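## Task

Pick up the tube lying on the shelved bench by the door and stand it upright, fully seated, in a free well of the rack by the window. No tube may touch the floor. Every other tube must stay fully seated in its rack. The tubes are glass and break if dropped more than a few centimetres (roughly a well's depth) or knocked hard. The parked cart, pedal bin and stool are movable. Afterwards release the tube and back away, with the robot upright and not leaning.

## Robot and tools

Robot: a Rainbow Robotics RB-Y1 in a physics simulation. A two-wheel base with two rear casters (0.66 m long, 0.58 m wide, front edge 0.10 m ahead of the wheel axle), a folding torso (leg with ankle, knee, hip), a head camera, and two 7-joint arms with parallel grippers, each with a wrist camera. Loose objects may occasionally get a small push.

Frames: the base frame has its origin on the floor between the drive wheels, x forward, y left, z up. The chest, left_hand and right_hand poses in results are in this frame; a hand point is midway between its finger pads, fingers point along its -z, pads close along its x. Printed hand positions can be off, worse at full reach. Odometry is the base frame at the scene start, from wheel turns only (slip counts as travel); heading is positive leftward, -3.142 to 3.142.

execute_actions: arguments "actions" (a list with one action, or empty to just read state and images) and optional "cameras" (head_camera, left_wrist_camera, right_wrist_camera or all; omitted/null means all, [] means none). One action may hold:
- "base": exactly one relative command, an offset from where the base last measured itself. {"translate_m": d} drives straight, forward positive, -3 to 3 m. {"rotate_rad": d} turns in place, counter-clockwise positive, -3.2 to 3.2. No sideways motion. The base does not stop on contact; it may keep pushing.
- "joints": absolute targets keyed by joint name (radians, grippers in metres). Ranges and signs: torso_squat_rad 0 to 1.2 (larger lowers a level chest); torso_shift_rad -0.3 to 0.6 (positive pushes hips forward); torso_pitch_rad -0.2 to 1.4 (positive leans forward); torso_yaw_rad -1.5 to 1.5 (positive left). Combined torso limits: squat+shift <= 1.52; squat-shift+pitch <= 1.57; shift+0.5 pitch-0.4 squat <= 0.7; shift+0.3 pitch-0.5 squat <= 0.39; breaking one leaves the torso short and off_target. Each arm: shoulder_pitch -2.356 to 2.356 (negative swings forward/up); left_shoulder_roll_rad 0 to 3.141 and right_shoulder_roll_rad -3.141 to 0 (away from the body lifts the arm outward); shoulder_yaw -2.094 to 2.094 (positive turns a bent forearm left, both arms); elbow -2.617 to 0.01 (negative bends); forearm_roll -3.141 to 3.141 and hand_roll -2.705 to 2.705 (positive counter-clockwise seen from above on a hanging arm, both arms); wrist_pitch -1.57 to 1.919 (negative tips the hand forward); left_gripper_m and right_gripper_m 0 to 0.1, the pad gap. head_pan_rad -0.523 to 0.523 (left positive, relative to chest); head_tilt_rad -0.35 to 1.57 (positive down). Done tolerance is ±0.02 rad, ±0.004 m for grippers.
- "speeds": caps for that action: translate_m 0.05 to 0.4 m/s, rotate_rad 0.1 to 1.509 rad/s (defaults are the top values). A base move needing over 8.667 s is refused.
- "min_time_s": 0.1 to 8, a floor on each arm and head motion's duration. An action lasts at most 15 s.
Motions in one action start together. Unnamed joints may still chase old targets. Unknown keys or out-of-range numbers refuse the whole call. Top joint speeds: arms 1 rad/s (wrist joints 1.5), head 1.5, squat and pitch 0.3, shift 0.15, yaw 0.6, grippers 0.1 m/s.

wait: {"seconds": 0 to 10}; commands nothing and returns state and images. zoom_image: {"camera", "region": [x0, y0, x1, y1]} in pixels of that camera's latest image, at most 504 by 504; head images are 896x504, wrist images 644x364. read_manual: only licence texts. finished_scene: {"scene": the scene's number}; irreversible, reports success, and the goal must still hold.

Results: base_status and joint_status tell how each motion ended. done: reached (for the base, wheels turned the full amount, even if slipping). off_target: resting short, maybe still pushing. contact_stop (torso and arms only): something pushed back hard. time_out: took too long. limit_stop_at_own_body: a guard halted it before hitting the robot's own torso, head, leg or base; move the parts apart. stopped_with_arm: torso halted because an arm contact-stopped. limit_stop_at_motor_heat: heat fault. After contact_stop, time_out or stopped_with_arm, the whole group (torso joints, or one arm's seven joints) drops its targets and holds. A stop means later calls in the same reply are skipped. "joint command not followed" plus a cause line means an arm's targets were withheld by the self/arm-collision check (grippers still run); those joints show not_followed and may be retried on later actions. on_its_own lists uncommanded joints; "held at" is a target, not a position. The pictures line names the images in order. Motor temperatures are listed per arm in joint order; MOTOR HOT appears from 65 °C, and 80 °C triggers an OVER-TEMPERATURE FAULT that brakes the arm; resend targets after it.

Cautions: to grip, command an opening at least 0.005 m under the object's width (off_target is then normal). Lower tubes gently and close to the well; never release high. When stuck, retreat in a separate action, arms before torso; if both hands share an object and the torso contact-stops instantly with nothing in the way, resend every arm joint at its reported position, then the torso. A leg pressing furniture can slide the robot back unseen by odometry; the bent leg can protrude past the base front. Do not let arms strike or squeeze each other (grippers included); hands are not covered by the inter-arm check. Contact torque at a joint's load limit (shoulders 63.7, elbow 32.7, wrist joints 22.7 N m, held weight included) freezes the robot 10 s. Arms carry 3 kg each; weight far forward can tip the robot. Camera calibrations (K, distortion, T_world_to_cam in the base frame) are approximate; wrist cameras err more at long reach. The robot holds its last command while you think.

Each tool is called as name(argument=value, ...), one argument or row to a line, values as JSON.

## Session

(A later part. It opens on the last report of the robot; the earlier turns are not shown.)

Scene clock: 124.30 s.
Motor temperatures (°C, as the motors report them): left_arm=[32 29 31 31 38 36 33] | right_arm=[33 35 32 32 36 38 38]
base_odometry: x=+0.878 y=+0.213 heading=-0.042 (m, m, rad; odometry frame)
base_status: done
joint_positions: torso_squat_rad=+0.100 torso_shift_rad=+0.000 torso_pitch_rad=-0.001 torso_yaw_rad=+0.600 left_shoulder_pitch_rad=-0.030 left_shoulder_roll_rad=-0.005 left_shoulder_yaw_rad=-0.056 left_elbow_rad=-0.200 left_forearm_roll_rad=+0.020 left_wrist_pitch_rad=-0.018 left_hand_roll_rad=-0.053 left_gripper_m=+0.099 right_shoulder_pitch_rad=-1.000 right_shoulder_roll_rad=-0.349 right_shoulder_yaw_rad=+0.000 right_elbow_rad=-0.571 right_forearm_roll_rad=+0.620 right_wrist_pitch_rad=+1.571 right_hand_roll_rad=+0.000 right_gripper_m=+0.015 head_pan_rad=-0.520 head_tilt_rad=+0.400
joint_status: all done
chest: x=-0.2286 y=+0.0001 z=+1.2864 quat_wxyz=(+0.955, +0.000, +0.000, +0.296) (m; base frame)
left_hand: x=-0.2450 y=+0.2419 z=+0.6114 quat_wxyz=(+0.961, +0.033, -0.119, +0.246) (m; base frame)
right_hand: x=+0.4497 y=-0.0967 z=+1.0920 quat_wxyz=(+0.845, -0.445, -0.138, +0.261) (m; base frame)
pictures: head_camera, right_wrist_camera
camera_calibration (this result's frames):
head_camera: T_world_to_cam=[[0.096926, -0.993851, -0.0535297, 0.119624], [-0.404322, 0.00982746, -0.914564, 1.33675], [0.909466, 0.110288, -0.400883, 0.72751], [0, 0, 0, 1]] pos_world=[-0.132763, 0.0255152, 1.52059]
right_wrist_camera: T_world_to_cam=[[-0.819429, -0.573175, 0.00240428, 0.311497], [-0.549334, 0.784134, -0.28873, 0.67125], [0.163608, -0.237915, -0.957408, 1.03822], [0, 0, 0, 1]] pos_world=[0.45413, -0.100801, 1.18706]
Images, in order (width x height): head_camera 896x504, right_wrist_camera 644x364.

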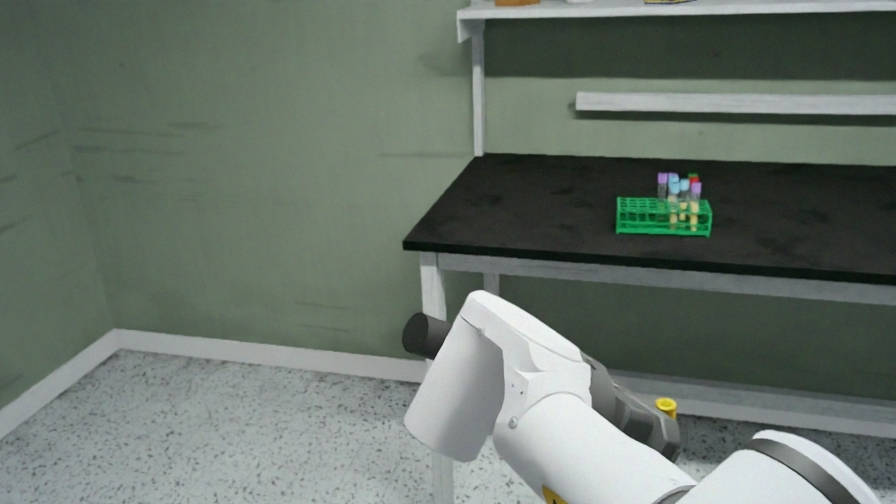

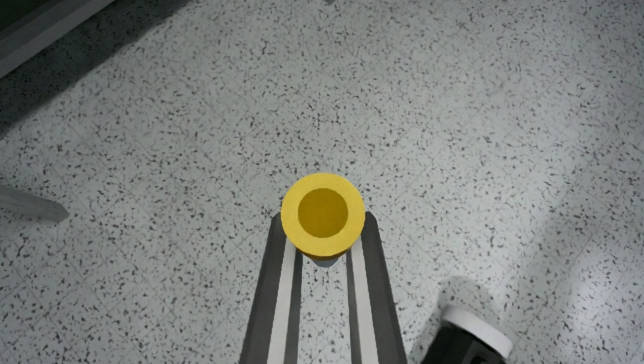

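execute_actions(
  actions=[
    {"joints":{"torso_squat_rad":0,"head_tilt_rad":0.7},"base":{"rotate_rad":-0.05}},
  ],
  cameras=[],
)

execute_actions(
  actions=[
    {"base":{"translate_m":0.83}},
  ],
  cameras=["head_camera","right_wrist_camera"],
)

Scene clock: 140.00 s.
Motor temperatures (°C, as the motors report them): left_arm=[32 29 31 31 38 36 33] | right_arm=[34 35 32 32 36 38 38]
base_odometry: x=+0.878 y=+0.213 heading=-0.091 (m, m, rad; odometry frame)
base_status: done
joint_positions: torso_squat_rad=+0.000 torso_shift_rad=+0.000 torso_pitch_rad=-0.001 torso_yaw_rad=+0.600 left_shoulder_pitch_rad=-0.030 left_shoulder_roll_rad=-0.005 left_shoulder_yaw_rad=-0.056 left_elbow_rad=-0.200 left_forearm_roll_rad=+0.020 left_wrist_pitch_rad=-0.018 left_hand_roll_rad=-0.053 left_gripper_m=+0.099 right_shoulder_pitch_rad=-1.000 right_shoulder_roll_rad=-0.349 right_shoulder_yaw_rad=+0.000 right_elbow_rad=-0.571 right_forearm_roll_rad=+0.620 right_wrist_pitch_rad=+1.571 right_hand_roll_rad=+0.000 right_gripper_m=+0.015 head_pan_rad=-0.520 head_tilt_rad=+0.700
joint_status: all done
chest: x=-0.2285 y=+0.0001 z=+1.2899 quat_wxyz=(+0.955, +0.000, +0.000, +0.296) (m; base frame)
left_hand: x=-0.2450 y=+0.2419 z=+0.6148 quat_wxyz=(+0.961, +0.033, -0.119, +0.246) (m; base frame)
right_hand: x=+0.4497 y=-0.0967 z=+1.0954 quat_wxyz=(+0.845, -0.445, -0.138, +0.261) (m; base frame)
pictures: none
No camera images: the call's "cameras" was empty. Leave "cameras" out to get every camera's image.

Scene clock: 143.63 s.
Motor temperatures (°C, as the motors report them): left_arm=[32 29 31 31 38 36 33] | right_arm=[34 35 32 32 36 38 38]
base_odometry: x=+1.704 y=+0.137 heading=-0.092 (m, m, rad; odometry frame)
base_status: done
joint_positions: torso_squat_rad=+0.000 torso_shift_rad=+0.000 torso_pitch_rad=-0.001 torso_yaw_rad=+0.600 left_shoulder_pitch_rad=-0.030 left_shoulder_roll_rad=-0.005 left_shoulder_yaw_rad=-0.056 left_elbow_rad=-0.200 left_forearm_roll_rad=+0.020 left_wrist_pitch_rad=-0.018 left_hand_roll_rad=-0.053 left_gripper_m=+0.099 right_shoulder_pitch_rad=-1.000 right_shoulder_roll_rad=-0.349 right_shoulder_yaw_rad=+0.000 right_elbow_rad=-0.571 right_forearm_roll_rad=+0.620 right_wrist_pitch_rad=+1.571 right_hand_roll_rad=+0.000 right_gripper_m=+0.015 head_pan_rad=-0.520 head_tilt_rad=+0.700
joint_status: not commanded
chest: x=-0.2286 y=+0.0001 z=+1.2899 quat_wxyz=(+0.955, +0.000, +0.000, +0.296) (m; base frame)
left_hand: x=-0.2450 y=+0.2419 z=+0.6148 quat_wxyz=(+0.961, +0.033, -0.119, +0.246) (m; base frame)
right_hand: x=+0.4497 y=-0.0967 z=+1.0955 quat_wxyz=(+0.845, -0.445, -0.138, +0.261) (m; base frame)
pictures: head_camera, right_wrist_camera
camera_calibration (this result's frames):
head_camera: T_world_to_cam=[[0.0801813, -0.995198, -0.0561417, 0.120224], [-0.655846, -0.0102587, -0.754825, 1.04921], [0.750624, 0.0973432, -0.653519, 1.07203], [0, 0, 0, 1]] pos_world=[-0.126209, 0.0260556, 1.49931]
right_wrist_camera: T_world_to_cam=[[-0.819448, -0.573148, 0.0024595, 0.311442], [-0.549317, 0.784138, -0.288754, 0.672278], [0.16357, -0.23797, -0.9574, 1.04155], [0, 0, 0, 1]] pos_world=[0.454139, -0.100799, 1.19054]
Images, in order (width x height): head_camera 896x504, right_wrist_camera 644x364.

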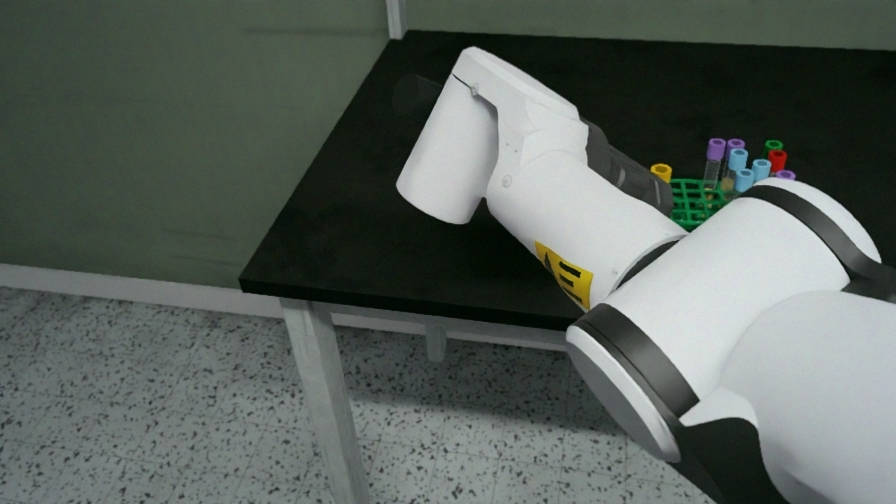

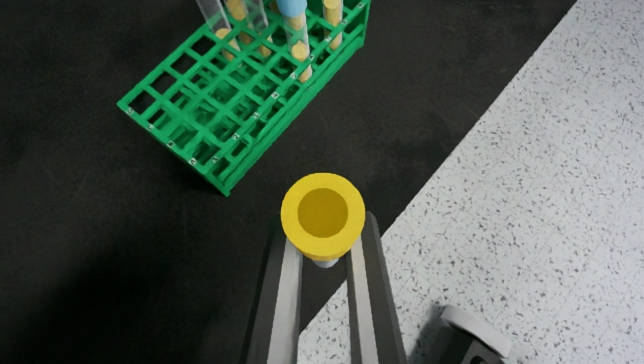

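execute_actions(
  actions=[
    {"base":{"translate_m":0.11},"joints":{"torso_yaw_rad":0.55,"right_hand_roll_rad":-0.06}},
  ],
  cameras=["right_wrist_camera"],
)

zoom_image(
  camera="right_wrist_camera",
  region=[140,0,540,364],
)

Scene clock: 153.33 s.
Motor temperatures (°C, as the motors report them): left_arm=[32 29 31 31 38 36 33] | right_arm=[34 35 32 32 36 38 38]
base_odometry: x=+1.814 y=+0.126 heading=-0.093 (m, m, rad; odometry frame)
base_status: done
joint_positions: torso_squat_rad=+0.000 torso_shift_rad=+0.000 torso_pitch_rad=-0.001 torso_yaw_rad=+0.550 left_shoulder_pitch_rad=-0.030 left_shoulder_roll_rad=-0.005 left_shoulder_yaw_rad=-0.056 left_elbow_rad=-0.200 left_forearm_roll_rad=+0.020 left_wrist_pitch_rad=-0.018 left_hand_roll_rad=-0.053 left_gripper_m=+0.099 right_shoulder_pitch_rad=-1.000 right_shoulder_roll_rad=-0.349 right_shoulder_yaw_rad=+0.000 right_elbow_rad=-0.571 right_forearm_roll_rad=+0.620 right_wrist_pitch_rad=+1.571 right_hand_roll_rad=-0.060 right_gripper_m=+0.015 head_pan_rad=-0.520 head_tilt_rad=+0.700
joint_status: all done
chest: x=-0.2286 y=+0.0001 z=+1.2899 quat_wxyz=(+0.962, +0.000, +0.000, +0.272) (m; base frame)
left_hand: x=-0.2328 y=+0.2425 z=+0.6149 quat_wxyz=(+0.967, +0.030, -0.120, +0.222) (m; base frame)
right_hand: x=+0.4440 y=-0.1305 z=+1.0955 quat_wxyz=(+0.858, -0.445, -0.140, +0.214) (m; base frame)
pictures: right_wrist_camera
camera_calibration (this result's frames):
right_wrist_camera: T_world_to_cam=[[-0.863697, -0.501809, -0.0470701, 0.370634], [-0.469277, 0.834729, -0.288107, 0.666061], [0.183866, -0.226749, -0.956441, 1.02585], [0, 0, 0, 1]] pos_world=[0.444065, -0.137385, 1.1905]
Images, in order (width x height): right_wrist_camera 644x364.

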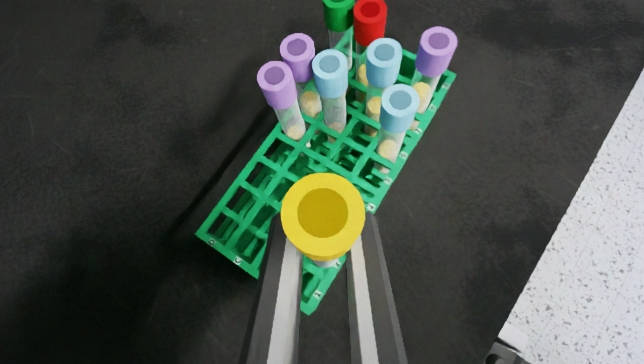

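Region (140, 0, 540, 364) of right_wrist_camera's 644x364 image, scaled by 1.260, with more detail than that image has; it fills the top 459 rows of this view, and the rest is white.

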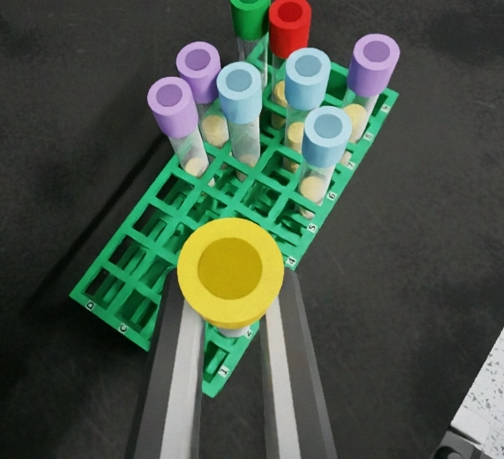

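execute_actions(
  actions=[
    {"joints":{"right_forearm_roll_rad":0.55,"right_hand_roll_rad":0.06},"min_time_s":1},
  ],
  cameras=["right_wrist_camera"],
)

zoom_image(
  camera="right_wrist_camera",
  region=[140,0,540,364],
)

Scene clock: 164.30 s.
Motor temperatures (°C, as the motors report them): left_arm=[32 29 31 31 38 36 33] | right_arm=[34 35 32 32 36 38 38]
base_odometry: x=+1.814 y=+0.126 heading=-0.093 (m, m, rad; odometry frame)
base_status: not commanded
joint_positions: torso_squat_rad=+0.000 torso_shift_rad=+0.000 torso_pitch_rad=-0.001 torso_yaw_rad=+0.550 left_shoulder_pitch_rad=-0.030 left_shoulder_roll_rad=-0.005 left_shoulder_yaw_rad=-0.056 left_elbow_rad=-0.200 left_forearm_roll_rad=+0.020 left_wrist_pitch_rad=-0.018 left_hand_roll_rad=-0.053 left_gripper_m=+0.099 right_shoulder_pitch_rad=-1.000 right_shoulder_roll_rad=-0.349 right_shoulder_yaw_rad=+0.000 right_elbow_rad=-0.571 right_forearm_roll_rad=+0.550 right_wrist_pitch_rad=+1.571 right_hand_roll_rad=+0.060 right_gripper_m=+0.015 head_pan_rad=-0.520 head_tilt_rad=+0.700
joint_status: all done
chest: x=-0.2286 y=+0.0001 z=+1.2899 quat_wxyz=(+0.962, +0.000, +0.000, +0.272) (m; base frame)
left_hand: x=-0.2328 y=+0.2425 z=+0.6149 quat_wxyz=(+0.967, +0.030, -0.120, +0.222) (m; base frame)
right_hand: x=+0.4390 y=-0.1224 z=+1.0825 quat_wxyz=(+0.859, -0.422, -0.106, +0.270) (m; base frame)
pictures: right_wrist_camera
camera_calibration (this result's frames):
right_wrist_camera: T_world_to_cam=[[-0.825644, -0.562102, 0.0485036, 0.24226], [-0.557806, 0.800382, -0.219636, 0.613709], [0.0846365, -0.208397, -0.974375, 1.08144], [0, 0, 0, 1]] pos_world=[0.450822, -0.129657, 1.17677]
Images, in order (width x height): right_wrist_camera 644x364.

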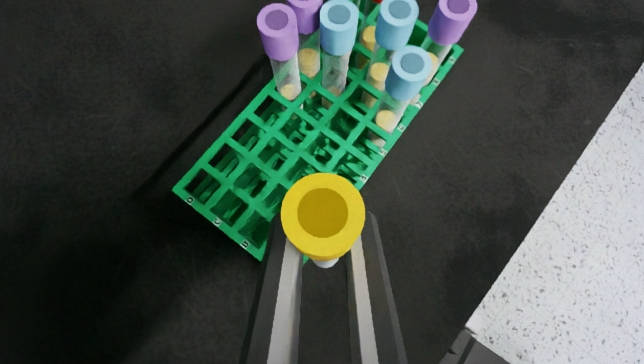

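Region (140, 0, 540, 364) of right_wrist_camera's 644x364 image, scaled by 1.260, with more detail than that image has; it fills the top 459 rows of this view, and the rest is white.

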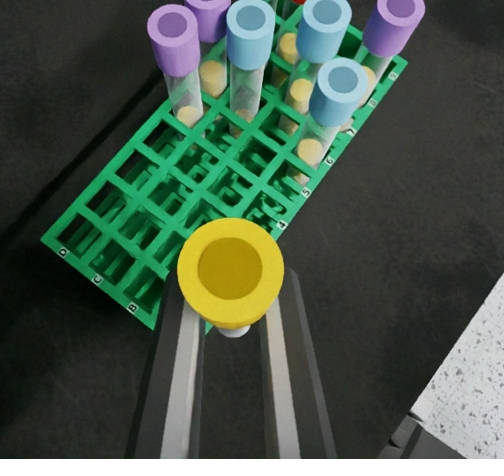

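execute_actions(
  actions=[
    {"base":{"translate_m":0.033},"joints":{"right_forearm_roll_rad":0.59,"right_hand_roll_rad":0.045,"torso_yaw_rad":0.54,"torso_squat_rad":0.2},"min_time_s":1},
  ],
  cameras=["right_wrist_camera"],
)

zoom_image(
  camera="right_wrist_camera",
  region=[140,0,540,364],
)

Scene clock: 172.40 s.
Motor temperatures (°C, as the motors report them): left_arm=[32 29 31 31 38 36 33] | right_arm=[34 35 32 32 36 38 38]
base_odometry: x=+1.847 y=+0.123 heading=-0.093 (m, m, rad; odometry frame)
base_status: done
joint_positions: torso_squat_rad=+0.200 torso_shift_rad=+0.000 torso_pitch_rad=-0.001 torso_yaw_rad=+0.540 left_shoulder_pitch_rad=-0.030 left_shoulder_roll_rad=-0.005 left_shoulder_yaw_rad=-0.056 left_elbow_rad=-0.200 left_forearm_roll_rad=+0.020 left_wrist_pitch_rad=-0.018 left_hand_roll_rad=-0.053 left_gripper_m=+0.099 right_shoulder_pitch_rad=-1.000 right_shoulder_roll_rad=-0.349 right_shoulder_yaw_rad=+0.000 right_elbow_rad=-0.571 right_forearm_roll_rad=+0.590 right_wrist_pitch_rad=+1.571 right_hand_roll_rad=+0.045 right_gripper_m=+0.015 head_pan_rad=-0.520 head_tilt_rad=+0.700
joint_status: all done
chest: x=-0.2287 y=+0.0001 z=+1.2760 quat_wxyz=(+0.964, +0.000, -0.001, +0.267) (m; base frame)
left_hand: x=-0.2304 y=+0.2425 z=+0.6009 quat_wxyz=(+0.968, +0.029, -0.120, +0.217) (m; base frame)
right_hand: x=+0.4406 y=-0.1337 z=+1.0761 quat_wxyz=(+0.854, -0.439, -0.111, +0.257) (m; base frame)
pictures: right_wrist_camera
camera_calibration (this result's frames):
right_wrist_camera: T_world_to_cam=[[-0.837483, -0.54513, 0.0381573, 0.256061], [-0.535172, 0.804055, -0.259012, 0.655156], [0.110515, -0.237339, -0.96512, 1.04742], [0, 0, 0, 1]] pos_world=[0.449312, -0.138601, 1.17081]
Images, in order (width x height): right_wrist_camera 644x364.

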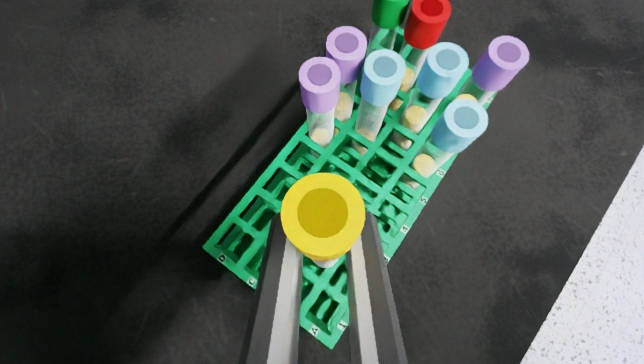

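Region (140, 0, 540, 364) of right_wrist_camera's 644x364 image, scaled by 1.260, with more detail than that image has; it fills the top 459 rows of this view, and the rest is white.

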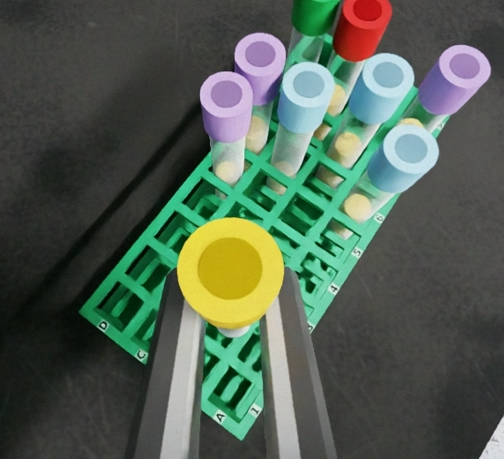

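execute_actions(
  actions=[
    {"base":{"translate_m":0.004},"joints":{"torso_yaw_rad":0.543,"torso_squat_rad":0.27}},
  ],
  cameras=["right_wrist_camera"],
)

zoom_image(
  camera="right_wrist_camera",
  region=[180,114,480,364],
)

Scene clock: 178.73 s.
Motor temperatures (°C, as the motors report them): left_arm=[32 29 31 31 38 36 33] | right_arm=[34 35 32 32 36 38 38]
base_odometry: x=+1.851 y=+0.123 heading=-0.093 (m, m, rad; odometry frame)
base_status: done
joint_positions: torso_squat_rad=+0.270 torso_shift_rad=+0.000 torso_pitch_rad=-0.001 torso_yaw_rad=+0.543 left_shoulder_pitch_rad=-0.030 left_shoulder_roll_rad=-0.005 left_shoulder_yaw_rad=-0.056 left_elbow_rad=-0.200 left_forearm_roll_rad=+0.020 left_wrist_pitch_rad=-0.018 left_hand_roll_rad=-0.053 left_gripper_m=+0.099 right_shoulder_pitch_rad=-1.000 right_shoulder_roll_rad=-0.349 right_shoulder_yaw_rad=+0.000 right_elbow_rad=-0.571 right_forearm_roll_rad=+0.590 right_wrist_pitch_rad=+1.571 right_hand_roll_rad=+0.045 right_gripper_m=+0.015 head_pan_rad=-0.520 head_tilt_rad=+0.700
joint_status: all done
chest: x=-0.2287 y=+0.0001 z=+1.2646 quat_wxyz=(+0.963, +0.000, -0.001, +0.268) (m; base frame)
left_hand: x=-0.2310 y=+0.2425 z=+0.5895 quat_wxyz=(+0.968, +0.029, -0.120, +0.218) (m; base frame)
right_hand: x=+0.4410 y=-0.1319 z=+1.0647 quat_wxyz=(+0.853, -0.439, -0.112, +0.258) (m; base frame)
pictures: right_wrist_camera
camera_calibration (this result's frames):
right_wrist_camera: T_world_to_cam=[[-0.835963, -0.547457, 0.0381799, 0.256847], [-0.537408, 0.802553, -0.259039, 0.651735], [0.111171, -0.237065, -0.965112, 1.03654], [0, 0, 0, 1]] pos_world=[0.449728, -0.136712, 1.1594]
Images, in order (width x height): right_wrist_camera 644x364.

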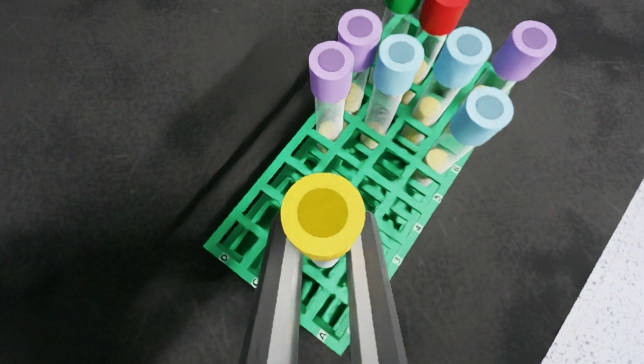

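Region (180, 114, 480, 364) of right_wrist_camera's 644x364 image, scaled by 1.680, with more detail than that image has.

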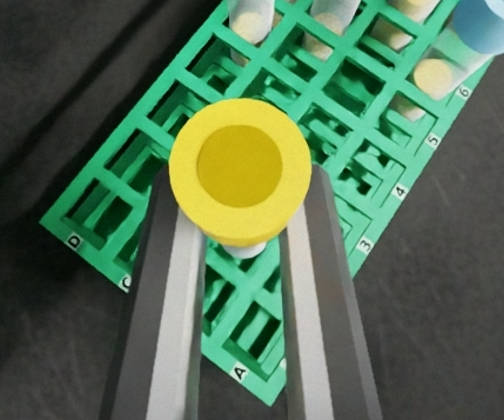

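execute_actions(
  actions=[
    {"joints":{"torso_squat_rad":0.33}},
  ],
  cameras=["right_wrist_camera"],
)

execute_actions(
  actions=[
    {"joints":{"torso_squat_rad":0.38}},
  ],
  cameras=["right_wrist_camera"],
)

Scene clock: 184.40 s.
Motor temperatures (°C, as the motors report them): left_arm=[32 29 31 31 38 36 33] | right_arm=[34 35 32 32 36 38 38]
base_odometry: x=+1.851 y=+0.123 heading=-0.093 (m, m, rad; odometry frame)
base_status: not commanded
joint_positions: torso_squat_rad=+0.330 torso_shift_rad=+0.000 torso_pitch_rad=-0.001 torso_yaw_rad=+0.543 left_shoulder_pitch_rad=-0.030 left_shoulder_roll_rad=-0.005 left_shoulder_yaw_rad=-0.056 left_elbow_rad=-0.200 left_forearm_roll_rad=+0.020 left_wrist_pitch_rad=-0.018 left_hand_roll_rad=-0.053 left_gripper_m=+0.099 right_shoulder_pitch_rad=-1.000 right_shoulder_roll_rad=-0.349 right_shoulder_yaw_rad=+0.000 right_elbow_rad=-0.571 right_forearm_roll_rad=+0.590 right_wrist_pitch_rad=+1.571 right_hand_roll_rad=+0.045 right_gripper_m=+0.015 head_pan_rad=-0.520 head_tilt_rad=+0.700
joint_status: all done
chest: x=-0.2287 y=+0.0001 z=+1.2522 quat_wxyz=(+0.963, +0.000, -0.001, +0.268) (m; base frame)
left_hand: x=-0.2310 y=+0.2425 z=+0.5771 quat_wxyz=(+0.968, +0.029, -0.120, +0.218) (m; base frame)
right_hand: x=+0.4410 y=-0.1319 z=+1.0523 quat_wxyz=(+0.853, -0.439, -0.112, +0.258) (m; base frame)
pictures: right_wrist_camera
camera_calibration (this result's frames):
right_wrist_camera: T_world_to_cam=[[-0.835962, -0.547461, 0.0381418, 0.257345], [-0.5374, 0.80255, -0.259063, 0.648536], [0.111216, -0.237064, -0.965107, 1.02457], [0, 0, 0, 1]] pos_world=[0.449705, -0.136707, 1.14702]
Images, in order (width x height): right_wrist_camera 644x364.

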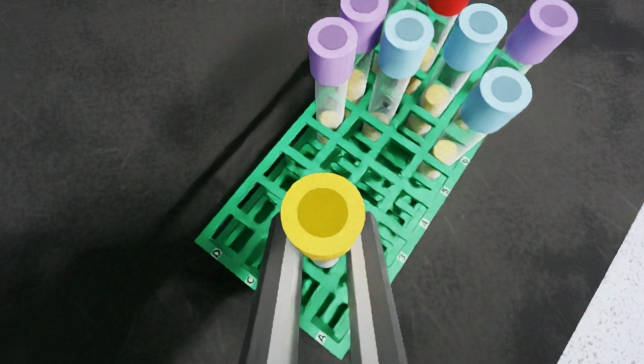

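Scene clock: 185.27 s.
Motor temperatures (°C, as the motors report them): left_arm=[32 29 31 31 38 36 33] | right_arm=[34 35 32 32 36 38 38]
base_odometry: x=+1.851 y=+0.123 heading=-0.093 (m, m, rad; odometry frame)
base_status: not commanded
joint_positions: torso_squat_rad=+0.380 torso_shift_rad=+0.000 torso_pitch_rad=-0.001 torso_yaw_rad=+0.543 left_shoulder_pitch_rad=-0.030 left_shoulder_roll_rad=-0.005 left_shoulder_yaw_rad=-0.056 left_elbow_rad=-0.200 left_forearm_roll_rad=+0.020 left_wrist_pitch_rad=-0.018 left_hand_roll_rad=-0.053 left_gripper_m=+0.099 right_shoulder_pitch_rad=-1.000 right_shoulder_roll_rad=-0.349 right_shoulder_yaw_rad=+0.000 right_elbow_rad=-0.571 right_forearm_roll_rad=+0.590 right_wrist_pitch_rad=+1.571 right_hand_roll_rad=+0.045 right_gripper_m=+0.015 head_pan_rad=-0.520 head_tilt_rad=+0.700
joint_status: all done
chest: x=-0.2287 y=+0.0001 z=+1.2400 quat_wxyz=(+0.963, +0.000, -0.001, +0.268) (m; base frame)
left_hand: x=-0.2310 y=+0.2425 z=+0.5650 quat_wxyz=(+0.968, +0.029, -0.120, +0.218) (m; base frame)
right_hand: x=+0.4410 y=-0.1319 z=+1.0401 quat_wxyz=(+0.853, -0.439, -0.112, +0.258) (m; base frame)
pictures: right_wrist_camera
camera_calibration (this result's frames):
right_wrist_camera: T_world_to_cam=[[-0.835962, -0.547459, 0.0381466, 0.257808], [-0.5374, 0.802551, -0.259063, 0.645386], [0.111212, -0.237067, -0.965107, 1.01283], [0, 0, 0, 1]] pos_world=[0.449709, -0.136707, 1.13485]
Images, in order (width x height): right_wrist_camera 644x364.

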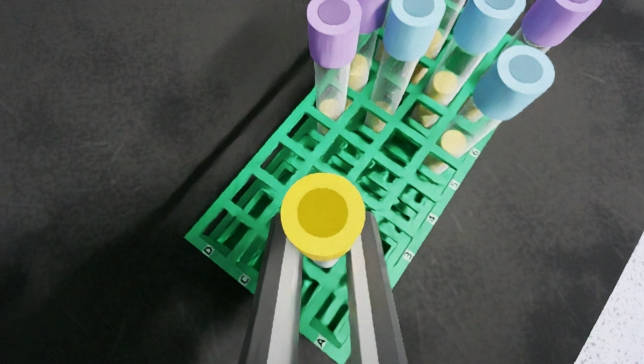

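execute_actions(
  actions=[
    {"joints":{"torso_squat_rad":0.465}},
  ],
  cameras=["right_wrist_camera","head_camera"],
)

Scene clock: 189.93 s.
Motor temperatures (°C, as the motors report them): left_arm=[32 29 31 31 38 36 33] | right_arm=[34 35 32 32 36 38 38]
base_odometry: x=+1.851 y=+0.123 heading=-0.093 (m, m, rad; odometry frame)
base_status: not commanded
joint_positions: torso_squat_rad=+0.465 torso_shift_rad=-0.001 torso_pitch_rad=-0.003 torso_yaw_rad=+0.543 left_shoulder_pitch_rad=-0.030 left_shoulder_roll_rad=-0.005 left_shoulder_yaw_rad=-0.056 left_elbow_rad=-0.200 left_forearm_roll_rad=+0.020 left_wrist_pitch_rad=-0.018 left_hand_roll_rad=-0.053 left_gripper_m=+0.099 right_shoulder_pitch_rad=-1.002 right_shoulder_roll_rad=-0.350 right_shoulder_yaw_rad=+0.000 right_elbow_rad=-0.572 right_forearm_roll_rad=+0.591 right_wrist_pitch_rad=+1.571 right_hand_roll_rad=+0.045 right_gripper_m=+0.015 head_pan_rad=-0.520 head_tilt_rad=+0.700
joint_status: all done
chest: x=-0.2293 y=+0.0001 z=+1.2156 quat_wxyz=(+0.963, -0.001, -0.001, +0.268) (m; base frame)
left_hand: x=-0.2308 y=+0.2425 z=+0.5405 quat_wxyz=(+0.968, +0.029, -0.121, +0.218) (m; base frame)
right_hand: x=+0.4415 y=-0.1317 z=+1.0185 quat_wxyz=(+0.853, -0.440, -0.114, +0.257) (m; base frame)
pictures: head_camera, right_wrist_camera
camera_calibration (this result's frames):
head_camera: T_world_to_cam=[[0.0233056, -0.998152, -0.0561198, 0.103057], [-0.654295, 0.0272141, -0.75575, 0.994084], [0.75588, 0.0543321, -0.652452, 1.0239], [0, 0, 0, 1]] pos_world=[-0.125921, 0.0201829, 1.42511]
right_wrist_camera: T_world_to_cam=[[-0.835997, -0.547674, 0.0340841, 0.2633], [-0.536272, 0.802274, -0.262238, 0.642648], [0.116276, -0.237508, -0.964401, 0.988869], [0, 0, 0, 1]] pos_world=[0.449771, -0.136512, 1.11322]
Images, in order (width x height): head_camera 896x504, right_wrist_camera 644x364.

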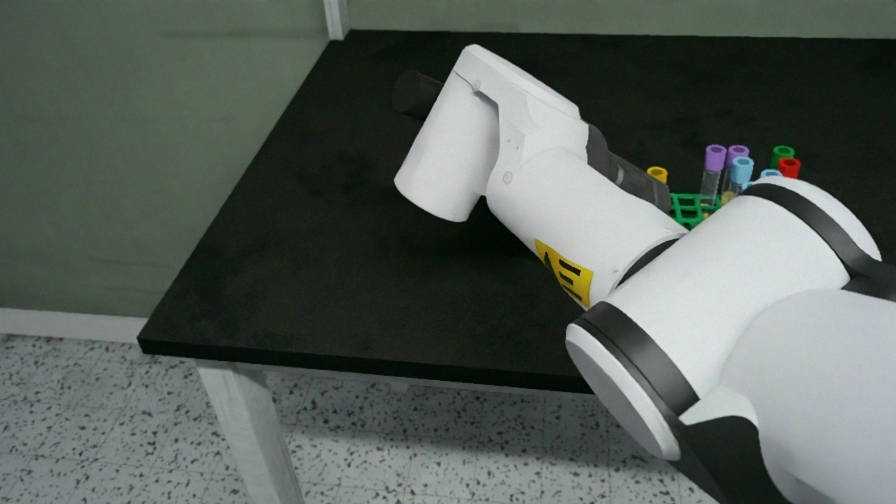

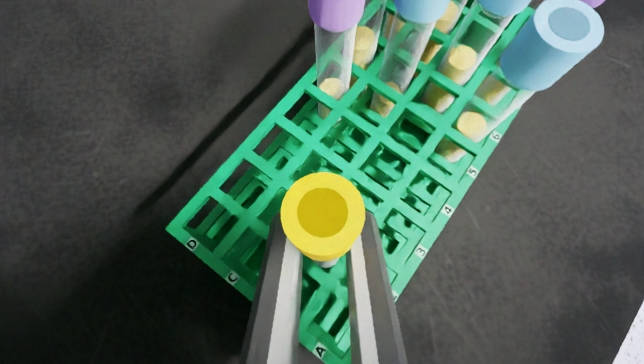

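Contact, likely bottom. Release and rise.

execute_actions(
  actions=[
    {"joints":{"right_gripper_m":0.04,"torso_squat_rad":0.455}},
  ],
  cameras=["right_wrist_camera"],
)

execute_actions(
  actions=[
    {"joints":{"torso_squat_rad":0.1}},
  ],
  cameras=[],
)

execute_actions(
  actions=[
    {"base":{"translate_m":-0.5},"joints":{"head_tilt_rad":0.45}},
  ],
  cameras=["head_camera"],
)

Scene clock: 195.93 s.
Motor temperatures (°C, as the motors report them): left_arm=[32 29 31 31 38 36 33] | right_arm=[34 35 32 32 36 38 38]
base_odometry: x=+1.851 y=+0.123 heading=-0.093 (m, m, rad; odometry frame)
base_status: not commanded
joint_positions: torso_squat_rad=+0.455 torso_shift_rad=+0.000 torso_pitch_rad=-0.001 torso_yaw_rad=+0.543 left_shoulder_pitch_rad=-0.030 left_shoulder_roll_rad=-0.005 left_shoulder_yaw_rad=-0.056 left_elbow_rad=-0.200 left_forearm_roll_rad=+0.020 left_wrist_pitch_rad=-0.018 left_hand_roll_rad=-0.053 left_gripper_m=+0.099 right_shoulder_pitch_rad=-1.000 right_shoulder_roll_rad=-0.349 right_shoulder_yaw_rad=+0.000 right_elbow_rad=-0.571 right_forearm_roll_rad=+0.590 right_wrist_pitch_rad=+1.571 right_hand_roll_rad=+0.045 right_gripper_m=+0.040 head_pan_rad=-0.520 head_tilt_rad=+0.700
joint_status: all done
chest: x=-0.2287 y=+0.0001 z=+1.2187 quat_wxyz=(+0.963, -0.001, -0.001, +0.268) (m; base frame)
left_hand: x=-0.2310 y=+0.2425 z=+0.5436 quat_wxyz=(+0.968, +0.029, -0.120, +0.218) (m; base frame)
right_hand: x=+0.4411 y=-0.1319 z=+1.0192 quat_wxyz=(+0.853, -0.439, -0.112, +0.258) (m; base frame)
pictures: right_wrist_camera
camera_calibration (this result's frames):
right_wrist_camera: T_world_to_cam=[[-0.835938, -0.547516, 0.0378664, 0.259008], [-0.537287, 0.802342, -0.259944, 0.640905], [0.111942, -0.237642, -0.964881, 0.991971], [0, 0, 0, 1]] pos_world=[0.449821, -0.13668, 1.11392]
Images, in order (width x height): right_wrist_camera 644x364.

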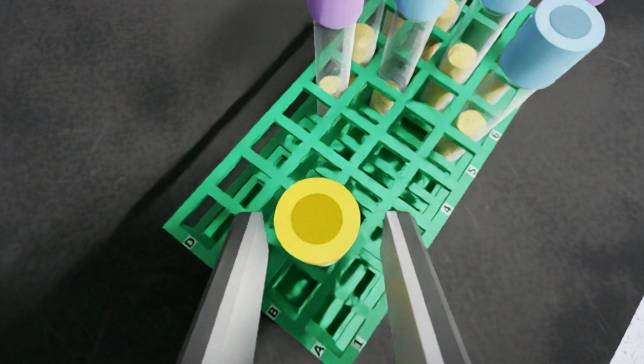

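Scene clock: 197.90 s.
Motor temperatures (°C, as the motors report them): left_arm=[32 29 31 31 38 36 33] | right_arm=[34 35 32 32 36 38 38]
base_odometry: x=+1.851 y=+0.123 heading=-0.093 (m, m, rad; odometry frame)
base_status: not commanded
joint_positions: torso_squat_rad=+0.100 torso_shift_rad=+0.000 torso_pitch_rad=-0.001 torso_yaw_rad=+0.543 left_shoulder_pitch_rad=-0.030 left_shoulder_roll_rad=-0.005 left_shoulder_yaw_rad=-0.056 left_elbow_rad=-0.200 left_forearm_roll_rad=+0.020 left_wrist_pitch_rad=-0.018 left_hand_roll_rad=-0.053 left_gripper_m=+0.099 right_shoulder_pitch_rad=-1.000 right_shoulder_roll_rad=-0.349 right_shoulder_yaw_rad=+0.000 right_elbow_rad=-0.571 right_forearm_roll_rad=+0.590 right_wrist_pitch_rad=+1.571 right_hand_roll_rad=+0.045 right_gripper_m=+0.040 head_pan_rad=-0.520 head_tilt_rad=+0.700
joint_status: all done
chest: x=-0.2285 y=+0.0001 z=+1.2864 quat_wxyz=(+0.963, +0.000, +0.000, +0.268) (m; base frame)
left_hand: x=-0.2311 y=+0.2425 z=+0.6114 quat_wxyz=(+0.968, +0.029, -0.120, +0.218) (m; base frame)
right_hand: x=+0.4412 y=-0.1319 z=+1.0866 quat_wxyz=(+0.853, -0.439, -0.112, +0.258) (m; base frame)
pictures: none
No camera images: the call's "cameras" was empty. Leave "cameras" out to get every camera's image.

Scene clock: 200.83 s.
Motor temperatures (°C, as the motors report them): left_arm=[32 29 31 31 38 36 33] | right_arm=[34 35 32 32 36 38 38]
base_odometry: x=+1.353 y=+0.170 heading=-0.095 (m, m, rad; odometry frame)
base_status: done
joint_positions: torso_squat_rad=+0.100 torso_shift_rad=+0.000 torso_pitch_rad=-0.001 torso_yaw_rad=+0.543 left_shoulder_pitch_rad=-0.030 left_shoulder_roll_rad=-0.005 left_shoulder_yaw_rad=-0.056 left_elbow_rad=-0.200 left_forearm_roll_rad=+0.020 left_wrist_pitch_rad=-0.018 left_hand_roll_rad=-0.053 left_gripper_m=+0.099 right_shoulder_pitch_rad=-1.000 right_shoulder_roll_rad=-0.349 right_shoulder_yaw_rad=+0.000 right_elbow_rad=-0.571 right_forearm_roll_rad=+0.590 right_wrist_pitch_rad=+1.571 right_hand_roll_rad=+0.045 right_gripper_m=+0.040 head_pan_rad=-0.520 head_tilt_rad=+0.450
joint_status: all done
chest: x=-0.2287 y=+0.0001 z=+1.2864 quat_wxyz=(+0.963, +0.000, -0.001, +0.268) (m; base frame)
left_hand: x=-0.2311 y=+0.2425 z=+0.6114 quat_wxyz=(+0.968, +0.029, -0.120, +0.218) (m; base frame)
right_hand: x=+0.4410 y=-0.1319 z=+1.0867 quat_wxyz=(+0.853, -0.439, -0.112, +0.258) (m; base frame)
pictures: head_camera
camera_calibration (this result's frames):
head_camera: T_world_to_cam=[[0.0373088, -0.997828, -0.0542966, 0.107234], [-0.448158, 0.0318568, -0.893387, 1.29605], [0.893176, 0.0576646, -0.445996, 0.791344], [0, 0, 0, 1]] pos_world=[-0.129974, 0.0200802, 1.51663]
Images, in order (width x height): head_camera 896x504.

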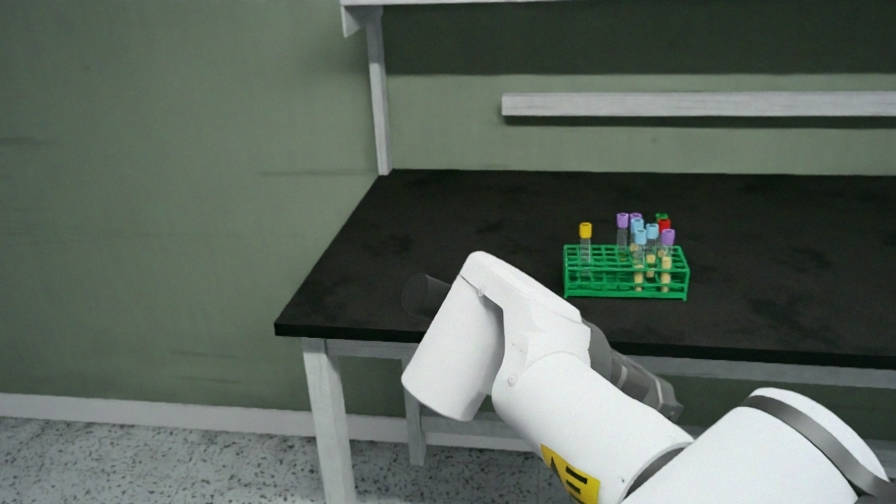

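finished_scene(
  scene=1,
)

The scene is finished: the task was done.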